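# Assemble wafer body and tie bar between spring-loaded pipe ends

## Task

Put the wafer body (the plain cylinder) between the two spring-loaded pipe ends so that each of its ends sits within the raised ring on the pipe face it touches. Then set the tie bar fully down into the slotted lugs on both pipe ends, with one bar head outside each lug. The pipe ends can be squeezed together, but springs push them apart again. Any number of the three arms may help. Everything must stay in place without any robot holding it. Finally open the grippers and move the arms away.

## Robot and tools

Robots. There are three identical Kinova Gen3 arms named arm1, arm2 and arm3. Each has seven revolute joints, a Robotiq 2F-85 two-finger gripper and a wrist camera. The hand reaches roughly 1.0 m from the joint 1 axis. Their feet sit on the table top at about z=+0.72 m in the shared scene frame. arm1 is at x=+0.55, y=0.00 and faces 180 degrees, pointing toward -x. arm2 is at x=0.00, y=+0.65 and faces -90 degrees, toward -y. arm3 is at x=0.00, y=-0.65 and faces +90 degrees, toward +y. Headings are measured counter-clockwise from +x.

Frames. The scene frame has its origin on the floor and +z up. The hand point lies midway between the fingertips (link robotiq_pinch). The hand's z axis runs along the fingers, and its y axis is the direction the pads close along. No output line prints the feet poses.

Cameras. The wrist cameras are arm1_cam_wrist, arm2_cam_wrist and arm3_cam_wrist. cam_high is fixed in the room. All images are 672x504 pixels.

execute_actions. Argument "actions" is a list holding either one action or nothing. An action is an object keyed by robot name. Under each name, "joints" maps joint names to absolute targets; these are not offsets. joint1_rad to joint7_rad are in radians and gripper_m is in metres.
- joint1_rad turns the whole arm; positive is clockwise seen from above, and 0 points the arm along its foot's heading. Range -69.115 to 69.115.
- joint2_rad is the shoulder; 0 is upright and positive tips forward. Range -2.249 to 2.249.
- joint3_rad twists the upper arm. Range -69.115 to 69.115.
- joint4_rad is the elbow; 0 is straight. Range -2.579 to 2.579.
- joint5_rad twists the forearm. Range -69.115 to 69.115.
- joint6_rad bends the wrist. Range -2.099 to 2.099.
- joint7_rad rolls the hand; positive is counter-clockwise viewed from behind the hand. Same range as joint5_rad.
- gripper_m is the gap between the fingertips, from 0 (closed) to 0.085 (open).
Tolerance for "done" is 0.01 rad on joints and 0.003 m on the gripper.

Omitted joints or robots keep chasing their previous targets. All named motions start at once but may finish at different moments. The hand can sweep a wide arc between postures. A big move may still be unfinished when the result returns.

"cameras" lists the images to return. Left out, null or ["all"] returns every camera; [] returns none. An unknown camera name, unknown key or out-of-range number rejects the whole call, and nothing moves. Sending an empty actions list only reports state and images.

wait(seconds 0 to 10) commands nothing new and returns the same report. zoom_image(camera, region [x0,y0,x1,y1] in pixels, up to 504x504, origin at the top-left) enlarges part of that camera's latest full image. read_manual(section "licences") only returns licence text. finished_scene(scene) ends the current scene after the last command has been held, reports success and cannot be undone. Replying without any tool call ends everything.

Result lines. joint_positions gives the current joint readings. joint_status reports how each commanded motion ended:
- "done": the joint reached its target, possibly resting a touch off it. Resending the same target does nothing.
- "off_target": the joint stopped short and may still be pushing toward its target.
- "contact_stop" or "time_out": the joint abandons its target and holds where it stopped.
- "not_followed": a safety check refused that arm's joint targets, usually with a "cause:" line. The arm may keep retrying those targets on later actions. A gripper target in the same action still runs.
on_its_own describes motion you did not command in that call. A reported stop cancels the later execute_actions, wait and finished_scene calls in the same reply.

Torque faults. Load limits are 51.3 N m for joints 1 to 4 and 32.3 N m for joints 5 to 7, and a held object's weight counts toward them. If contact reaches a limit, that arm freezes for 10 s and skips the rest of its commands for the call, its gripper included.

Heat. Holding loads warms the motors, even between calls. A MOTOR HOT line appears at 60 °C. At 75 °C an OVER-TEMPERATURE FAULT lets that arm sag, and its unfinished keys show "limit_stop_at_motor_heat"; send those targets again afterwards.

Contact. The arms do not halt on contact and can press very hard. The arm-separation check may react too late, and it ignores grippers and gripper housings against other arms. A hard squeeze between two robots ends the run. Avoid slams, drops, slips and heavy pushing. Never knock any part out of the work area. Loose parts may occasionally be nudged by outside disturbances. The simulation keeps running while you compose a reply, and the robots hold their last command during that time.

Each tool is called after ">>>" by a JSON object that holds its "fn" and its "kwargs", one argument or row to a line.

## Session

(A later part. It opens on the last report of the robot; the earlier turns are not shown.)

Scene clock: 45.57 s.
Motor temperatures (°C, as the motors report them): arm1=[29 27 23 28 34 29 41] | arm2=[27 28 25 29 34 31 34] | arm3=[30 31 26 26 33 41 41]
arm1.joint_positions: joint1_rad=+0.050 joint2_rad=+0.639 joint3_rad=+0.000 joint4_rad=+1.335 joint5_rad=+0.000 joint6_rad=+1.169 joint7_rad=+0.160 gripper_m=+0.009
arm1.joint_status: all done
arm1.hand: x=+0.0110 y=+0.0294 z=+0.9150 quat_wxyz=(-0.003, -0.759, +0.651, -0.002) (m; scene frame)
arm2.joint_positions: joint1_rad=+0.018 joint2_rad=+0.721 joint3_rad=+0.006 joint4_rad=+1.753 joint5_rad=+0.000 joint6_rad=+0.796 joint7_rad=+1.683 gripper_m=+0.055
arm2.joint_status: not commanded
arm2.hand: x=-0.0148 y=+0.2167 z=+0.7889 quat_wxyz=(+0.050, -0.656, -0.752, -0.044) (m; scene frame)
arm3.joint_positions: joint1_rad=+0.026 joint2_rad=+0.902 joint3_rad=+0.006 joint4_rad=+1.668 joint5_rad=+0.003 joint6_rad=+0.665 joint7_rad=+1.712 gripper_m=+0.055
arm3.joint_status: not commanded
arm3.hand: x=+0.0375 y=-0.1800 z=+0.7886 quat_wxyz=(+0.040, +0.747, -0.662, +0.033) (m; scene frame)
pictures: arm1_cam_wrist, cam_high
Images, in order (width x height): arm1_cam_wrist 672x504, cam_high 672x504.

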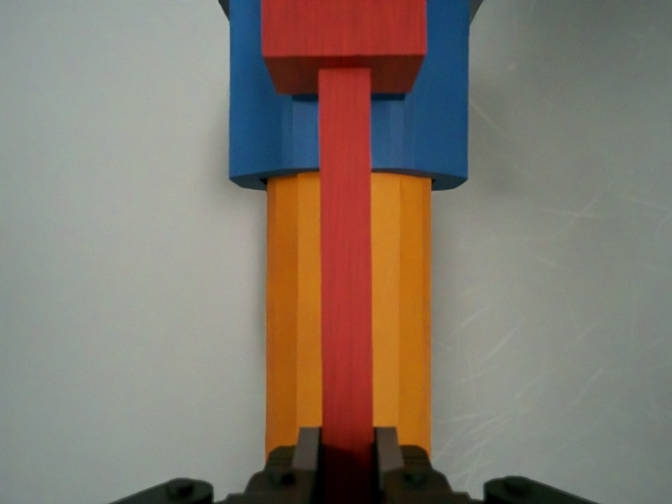

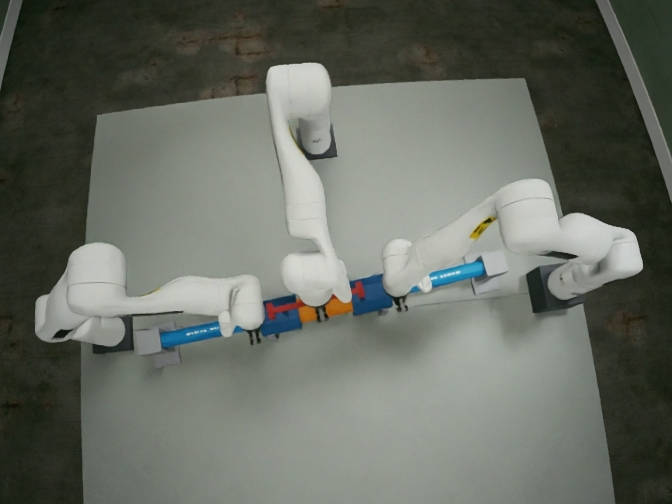

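>>> {"fn": "execute_actions", "kwargs": {
  "actions": [
    {"arm1":{"joints":{"joint1_rad":0.02,"joint2_rad":0.634,"joint4_rad":1.342,"joint6_rad":1.1656,"joint7_rad":0.13}}}
  ],
  "cameras": ["arm1_cam_wrist","cam_high"]
}}

>>> {"fn": "zoom_image", "kwargs": {
  "camera": "cam_high",
  "region": [230, 250, 420, 350]
}}

Scene clock: 46.27 s.
Motor temperatures (°C, as the motors report them): arm1=[29 27 23 28 34 29 41] | arm2=[27 28 25 29 34 31 34] | arm3=[30 31 26 26 33 41 41]
arm1.joint_positions: joint1_rad=+0.020 joint2_rad=+0.635 joint3_rad=+0.000 joint4_rad=+1.343 joint5_rad=+0.000 joint6_rad=+1.166 joint7_rad=+0.130 gripper_m=+0.009
arm1.joint_status: all done
arm1.hand: x=+0.0122 y=+0.0133 z=+0.9150 quat_wxyz=(-0.003, -0.759, +0.651, -0.002) (m; scene frame)
arm2.joint_positions: joint1_rad=+0.018 joint2_rad=+0.721 joint3_rad=+0.006 joint4_rad=+1.753 joint5_rad=+0.000 joint6_rad=+0.796 joint7_rad=+1.683 gripper_m=+0.055
arm2.joint_status: not commanded
arm2.hand: x=-0.0148 y=+0.2167 z=+0.7889 quat_wxyz=(+0.050, -0.656, -0.752, -0.044) (m; scene frame)
arm3.joint_positions: joint1_rad=+0.026 joint2_rad=+0.902 joint3_rad=+0.006 joint4_rad=+1.668 joint5_rad=+0.003 joint6_rad=+0.665 joint7_rad=+1.712 gripper_m=+0.055
arm3.joint_status: not commanded
arm3.hand: x=+0.0375 y=-0.1800 z=+0.7886 quat_wxyz=(+0.040, +0.747, -0.662, +0.033) (m; scene frame)
pictures: arm1_cam_wrist, cam_high
Images, in order (width x height): arm1_cam_wrist 672x504, cam_high 672x504.

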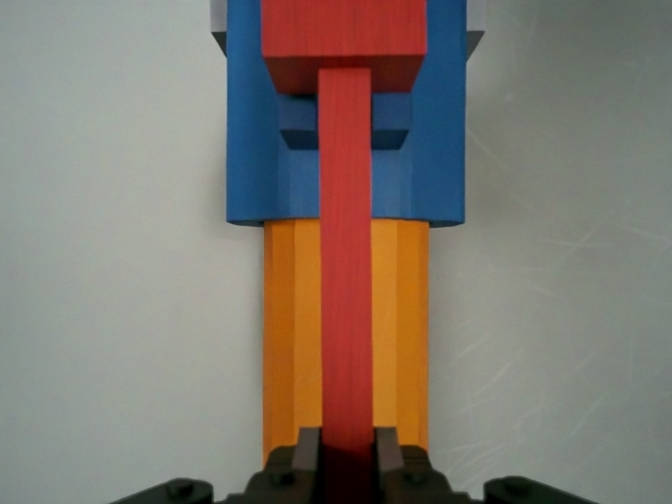

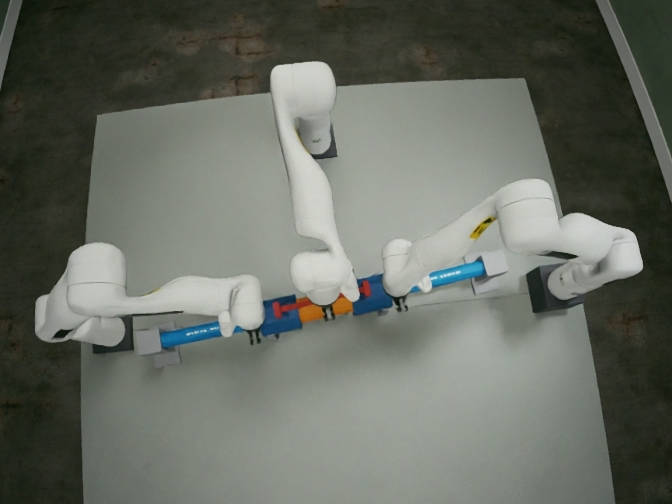

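Region (230, 250, 420, 350) of cam_high's 672x504 image, scaled by 2.653, with more detail than that image has; it fills the top 265 rows of this view, and the rest is white.

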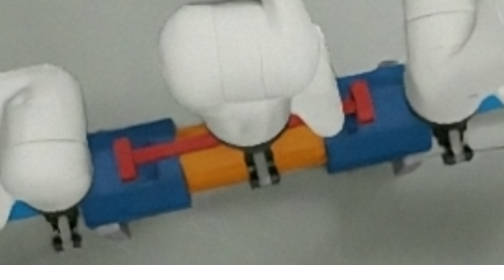

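>>> {"fn": "execute_actions", "kwargs": {
  "actions": [
    {"arm1":{"joints":{"joint1_rad":0.01,"joint7_rad":0.12}}}
  ],
  "cameras": []
}}

>>> {"fn": "execute_actions", "kwargs": {
  "actions": [
    {"arm1":{"joints":{"joint2_rad":0.6594,"joint4_rad":1.382,"joint6_rad":1.10}}}
  ],
  "cameras": ["arm1_cam_wrist","cam_high"]
}}

>>> {"fn": "zoom_image", "kwargs": {
  "camera": "cam_high",
  "region": [230, 250, 420, 350]
}}

Scene clock: 46.87 s.
Motor temperatures (°C, as the motors report them): arm1=[29 27 23 28 34 29 41] | arm2=[27 28 25 29 34 31 34] | arm3=[30 31 26 26 33 41 41]
arm1.joint_positions: joint1_rad=+0.010 joint2_rad=+0.635 joint3_rad=+0.000 joint4_rad=+1.343 joint5_rad=+0.000 joint6_rad=+1.166 joint7_rad=+0.120 gripper_m=+0.009
arm1.joint_status: all done
arm1.hand: x=+0.0121 y=+0.0079 z=+0.9151 quat_wxyz=(-0.003, -0.759, +0.651, -0.002) (m; scene frame)
arm2.joint_positions: joint1_rad=+0.018 joint2_rad=+0.721 joint3_rad=+0.006 joint4_rad=+1.753 joint5_rad=+0.000 joint6_rad=+0.796 joint7_rad=+1.683 gripper_m=+0.055
arm2.joint_status: not commanded
arm2.hand: x=-0.0148 y=+0.2167 z=+0.7889 quat_wxyz=(+0.050, -0.656, -0.752, -0.044) (m; scene frame)
arm3.joint_positions: joint1_rad=+0.026 joint2_rad=+0.902 joint3_rad=+0.006 joint4_rad=+1.668 joint5_rad=+0.003 joint6_rad=+0.665 joint7_rad=+1.712 gripper_m=+0.055
arm3.joint_status: not commanded
arm3.hand: x=+0.0375 y=-0.1800 z=+0.7886 quat_wxyz=(+0.040, +0.747, -0.662, +0.033) (m; scene frame)
pictures: none
No camera images: the call's "cameras" was empty. Leave "cameras" out to get every camera's image.

Scene clock: 48.97 s.
Motor temperatures (°C, as the motors report them): arm1=[29 27 23 28 34 29 41] | arm2=[27 28 25 29 34 31 34] | arm3=[30 31 26 26 33 41 41]
arm1.joint_positions: joint1_rad=+0.010 joint2_rad=+0.646 joint3_rad=+0.000 joint4_rad=+1.381 joint5_rad=+0.000 joint6_rad=+1.106 joint7_rad=+0.120 gripper_m=+0.009
arm1.joint_status: joint2_rad time_out (moved +0.010 of +0.024); the others done
arm1.hand: x=+0.0116 y=+0.0080 z=+0.8986 quat_wxyz=(-0.007, -0.759, +0.651, +0.002) (m; scene frame)
arm2.joint_positions: joint1_rad=+0.019 joint2_rad=+0.721 joint3_rad=+0.006 joint4_rad=+1.753 joint5_rad=+0.000 joint6_rad=+0.796 joint7_rad=+1.683 gripper_m=+0.055
arm2.joint_status: not commanded
arm2.hand: x=-0.0150 y=+0.2167 z=+0.7889 quat_wxyz=(+0.050, -0.656, -0.752, -0.044) (m; scene frame)
arm3.joint_positions: joint1_rad=+0.026 joint2_rad=+0.902 joint3_rad=+0.006 joint4_rad=+1.668 joint5_rad=+0.003 joint6_rad=+0.665 joint7_rad=+1.712 gripper_m=+0.055
arm3.joint_status: not commanded
arm3.hand: x=+0.0375 y=-0.1800 z=+0.7886 quat_wxyz=(+0.040, +0.747, -0.662, +0.033) (m; scene frame)
pictures: arm1_cam_wrist, cam_high
Images, in order (width x height): arm1_cam_wrist 672x504, cam_high 672x504.

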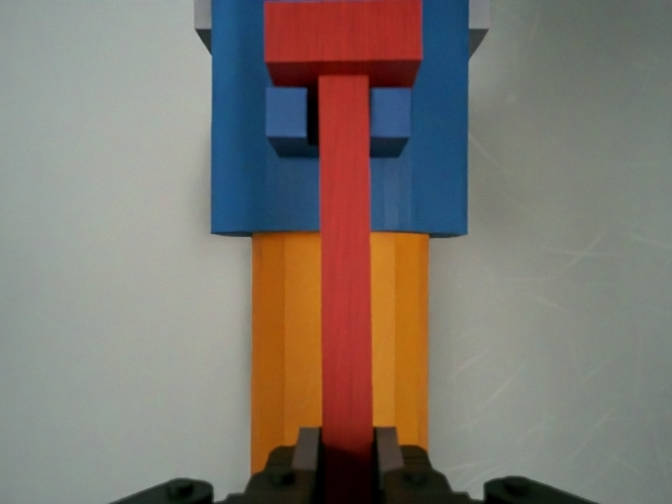

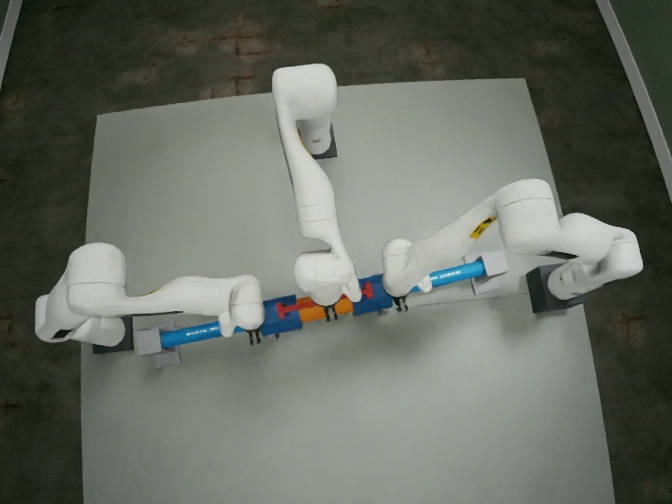

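Region (230, 250, 420, 350) of cam_high's 672x504 image, scaled by 2.653, with more detail than that image has; it fills the top 265 rows of this view, and the rest is white.

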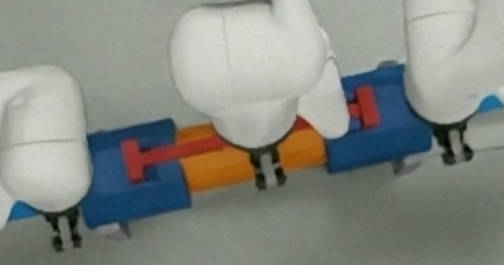

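Same trick: lift slightly, slide +y, press.

>>> {"fn": "execute_actions", "kwargs": {
  "actions": [
    {"arm1":{"joints":{"joint1_rad":0.028,"joint2_rad":0.642,"joint4_rad":1.36,"joint6_rad":1.1396,"joint7_rad":0.13}}}
  ],
  "cameras": []
}}

>>> {"fn": "execute_actions", "kwargs": {
  "actions": [
    {"arm1":{"joints":{"joint2_rad":0.6594,"joint4_rad":1.382,"joint6_rad":1.10}}}
  ],
  "cameras": ["arm1_cam_wrist","cam_high"]
}}

>>> {"fn": "zoom_image", "kwargs": {
  "camera": "cam_high",
  "region": [230, 250, 420, 350]
}}

Scene clock: 49.70 s.
Motor temperatures (°C, as the motors report them): arm1=[29 27 23 28 34 29 41] | arm2=[27 28 25 29 34 31 34] | arm3=[30 31 26 26 33 41 41]
arm1.joint_positions: joint1_rad=+0.022 joint2_rad=+0.645 joint3_rad=-0.006 joint4_rad=+1.361 joint5_rad=-0.005 joint6_rad=+1.139 joint7_rad=+0.129 gripper_m=+0.009
arm1.joint_status: all done
arm1.hand: x=+0.0133 y=+0.0099 z=+0.9045 quat_wxyz=(-0.005, -0.759, +0.650, -0.006) (m; scene frame)
arm2.joint_positions: joint1_rad=+0.019 joint2_rad=+0.721 joint3_rad=+0.006 joint4_rad=+1.753 joint5_rad=+0.000 joint6_rad=+0.796 joint7_rad=+1.683 gripper_m=+0.055
arm2.joint_status: not commanded
arm2.hand: x=-0.0150 y=+0.2167 z=+0.7889 quat_wxyz=(+0.050, -0.656, -0.752, -0.044) (m; scene frame)
arm3.joint_positions: joint1_rad=+0.026 joint2_rad=+0.902 joint3_rad=+0.006 joint4_rad=+1.668 joint5_rad=+0.003 joint6_rad=+0.665 joint7_rad=+1.712 gripper_m=+0.055
arm3.joint_status: not commanded
arm3.hand: x=+0.0376 y=-0.1800 z=+0.7886 quat_wxyz=(+0.040, +0.747, -0.662, +0.033) (m; scene frame)
pictures: none
No camera images: the call's "cameras" was empty. Leave "cameras" out to get every camera's image.

Scene clock: 50.30 s.
Motor temperatures (°C, as the motors report them): arm1=[29 27 23 28 34 29 41] | arm2=[27 28 25 29 34 31 34] | arm3=[30 31 26 26 33 41 41]
arm1.joint_positions: joint1_rad=+0.023 joint2_rad=+0.657 joint3_rad=-0.006 joint4_rad=+1.382 joint5_rad=-0.005 joint6_rad=+1.102 joint7_rad=+0.130 gripper_m=+0.009
arm1.joint_status: all done
arm1.hand: x=+0.0123 y=+0.0102 z=+0.8919 quat_wxyz=(-0.007, -0.759, +0.651, -0.004) (m; scene frame)
arm2.joint_positions: joint1_rad=+0.019 joint2_rad=+0.721 joint3_rad=+0.006 joint4_rad=+1.753 joint5_rad=+0.000 joint6_rad=+0.796 joint7_rad=+1.683 gripper_m=+0.055
arm2.joint_status: not commanded
arm2.hand: x=-0.0151 y=+0.2167 z=+0.7889 quat_wxyz=(+0.050, -0.656, -0.752, -0.044) (m; scene frame)
arm3.joint_positions: joint1_rad=+0.026 joint2_rad=+0.902 joint3_rad=+0.006 joint4_rad=+1.668 joint5_rad=+0.003 joint6_rad=+0.665 joint7_rad=+1.712 gripper_m=+0.055
arm3.joint_status: not commanded
arm3.hand: x=+0.0375 y=-0.1800 z=+0.7886 quat_wxyz=(+0.040, +0.747, -0.662, +0.033) (m; scene frame)
pictures: arm1_cam_wrist, cam_high
Images, in order (width x height): arm1_cam_wrist 672x504, cam_high 672x504.

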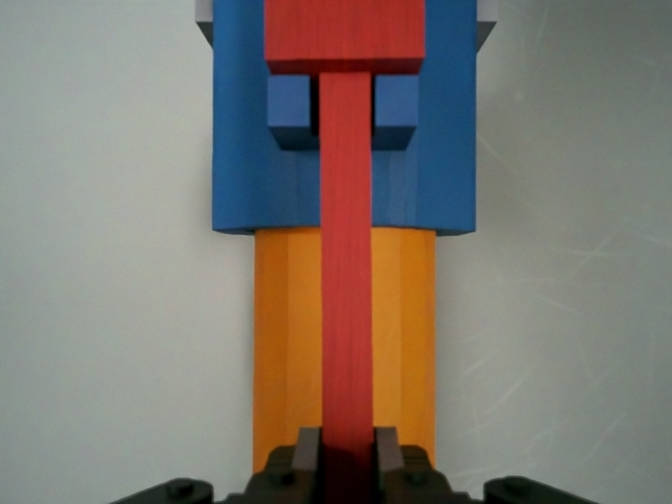

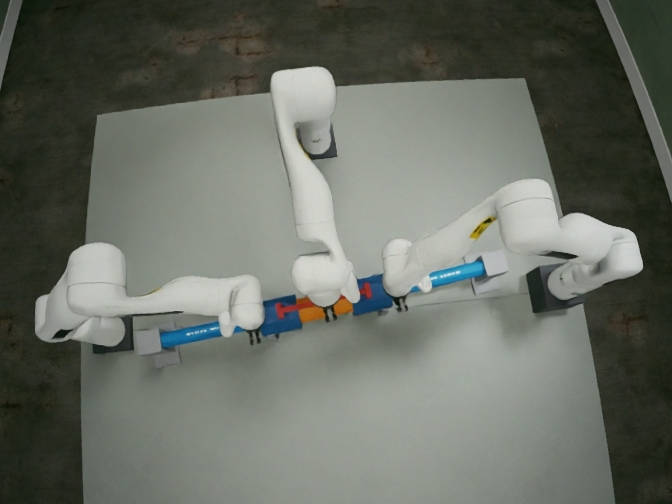

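Region (230, 250, 420, 350) of cam_high's 672x504 image, scaled by 2.653, with more detail than that image has; it fills the top 265 rows of this view, and the rest is white.

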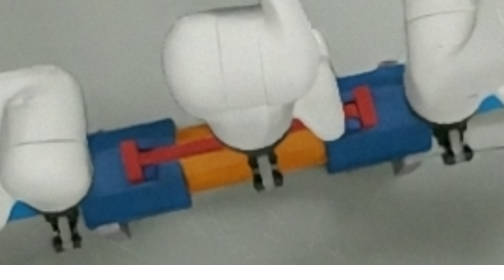

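>>> {"fn": "execute_actions", "kwargs": {
  "actions": [
    {"arm1":{"joints":{"gripper_m":0.05}},"arm2":{"joints":{"joint1_rad":0.042,"joint2_rad":0.561,"joint3_rad":0,"joint4_rad":2.0607,"joint5_rad":0,"joint6_rad":0.52,"joint7_rad":1.72}},"arm3":{"joints":{"joint1_rad":0.072,"joint2_rad":0.7675,"joint3_rad":0,"joint4_rad":2.024,"joint5_rad":0,"joint6_rad":0.35,"joint7_rad":1.765}}}
  ],
  "cameras": []
}}

>>> {"fn": "execute_actions", "kwargs": {
  "actions": [
    {"arm1":{"joints":{"joint2_rad":0.2,"joint3_rad":0,"joint4_rad":1.8,"joint5_rad":0,"joint6_rad":1.14}},"arm2":{"joints":{"joint2_rad":0.308,"joint4_rad":1.9015,"joint6_rad":0.932}},"arm3":{"joints":{"joint2_rad":0.476,"joint4_rad":1.946,"joint6_rad":0.7196}}}
  ],
  "cameras": ["cam_high"]
}}

>>> {"fn": "finished_scene", "kwargs": {
  "scene": 2
}}

Scene clock: 51.93 s.
Motor temperatures (°C, as the motors report them): arm1=[29 27 23 28 34 29 41] | arm2=[27 28 25 29 34 31 34] | arm3=[30 31 26 26 33 41 41]
arm1.joint_positions: joint1_rad=+0.028 joint2_rad=+0.659 joint3_rad=+0.000 joint4_rad=+1.382 joint5_rad=+0.000 joint6_rad=+1.100 joint7_rad=+0.130 gripper_m=+0.050
arm1.joint_status: all done
arm1.hand: x=+0.0120 y=+0.0174 z=+0.8908 quat_wxyz=(-0.004, -0.757, +0.654, -0.002) (m; scene frame)
arm2.joint_positions: joint1_rad=+0.042 joint2_rad=+0.561 joint3_rad=+0.000 joint4_rad=+2.061 joint5_rad=+0.000 joint6_rad=+0.520 joint7_rad=+1.720 gripper_m=+0.055
arm2.joint_status: all done
arm2.hand: x=-0.0223 y=+0.2697 z=+0.8007 quat_wxyz=(+0.005, -0.650, -0.760, +0.002) (m; scene frame)
arm3.joint_positions: joint1_rad=+0.072 joint2_rad=+0.768 joint3_rad=+0.000 joint4_rad=+2.024 joint5_rad=+0.000 joint6_rad=+0.350 joint7_rad=+1.765 gripper_m=+0.055
arm3.joint_status: all done
arm3.hand: x=+0.0507 y=-0.2527 z=+0.7986 quat_wxyz=(+0.007, +0.751, -0.660, +0.001) (m; scene frame)
pictures: none
No camera images: the call's "cameras" was empty. Leave "cameras" out to get every camera's image.

Scene clock: 53.60 s.
Motor temperatures (°C, as the motors report them): arm1=[29 27 23 28 34 29 41] | arm2=[27 28 25 29 34 31 34] | arm3=[30 31 26 26 33 41 41]
arm1.joint_positions: joint1_rad=+0.028 joint2_rad=+0.200 joint3_rad=+0.000 joint4_rad=+1.800 joint5_rad=+0.000 joint6_rad=+1.140 joint7_rad=+0.130 gripper_m=+0.050
arm1.joint_status: all done
arm1.hand: x=+0.1803 y=+0.0208 z=+0.9819 quat_wxyz=(-0.004, -0.757, +0.654, -0.001) (m; scene frame)
arm2.joint_positions: joint1_rad=+0.042 joint2_rad=+0.308 joint3_rad=+0.000 joint4_rad=+1.901 joint5_rad=+0.000 joint6_rad=+0.932 joint7_rad=+1.720 gripper_m=+0.055
arm2.joint_status: all done
arm2.hand: x=-0.0210 y=+0.2692 z=+0.9308 quat_wxyz=(+0.005, -0.650, -0.760, +0.002) (m; scene frame)
arm3.joint_positions: joint1_rad=+0.072 joint2_rad=+0.476 joint3_rad=+0.000 joint4_rad=+1.946 joint5_rad=+0.000 joint6_rad=+0.720 joint7_rad=+1.765 gripper_m=+0.055
arm3.joint_status: all done
arm3.hand: x=+0.0517 y=-0.2513 z=+0.9287 quat_wxyz=(+0.007, +0.751, -0.660, +0.001) (m; scene frame)
pictures: cam_high
Images, in order (width x height): cam_high 672x504.

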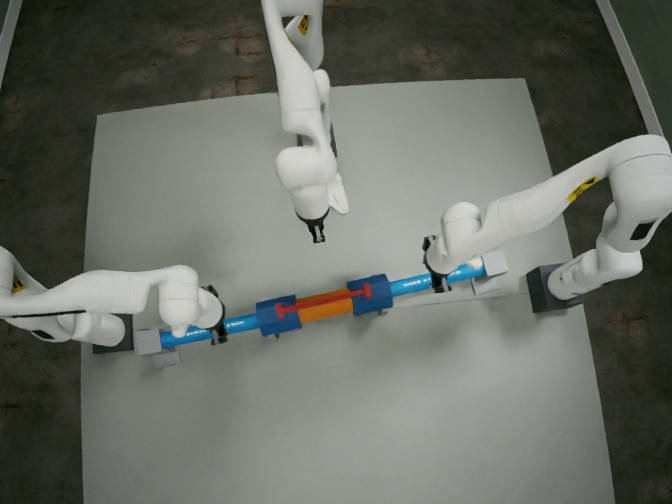

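The scene is finished: the task was done.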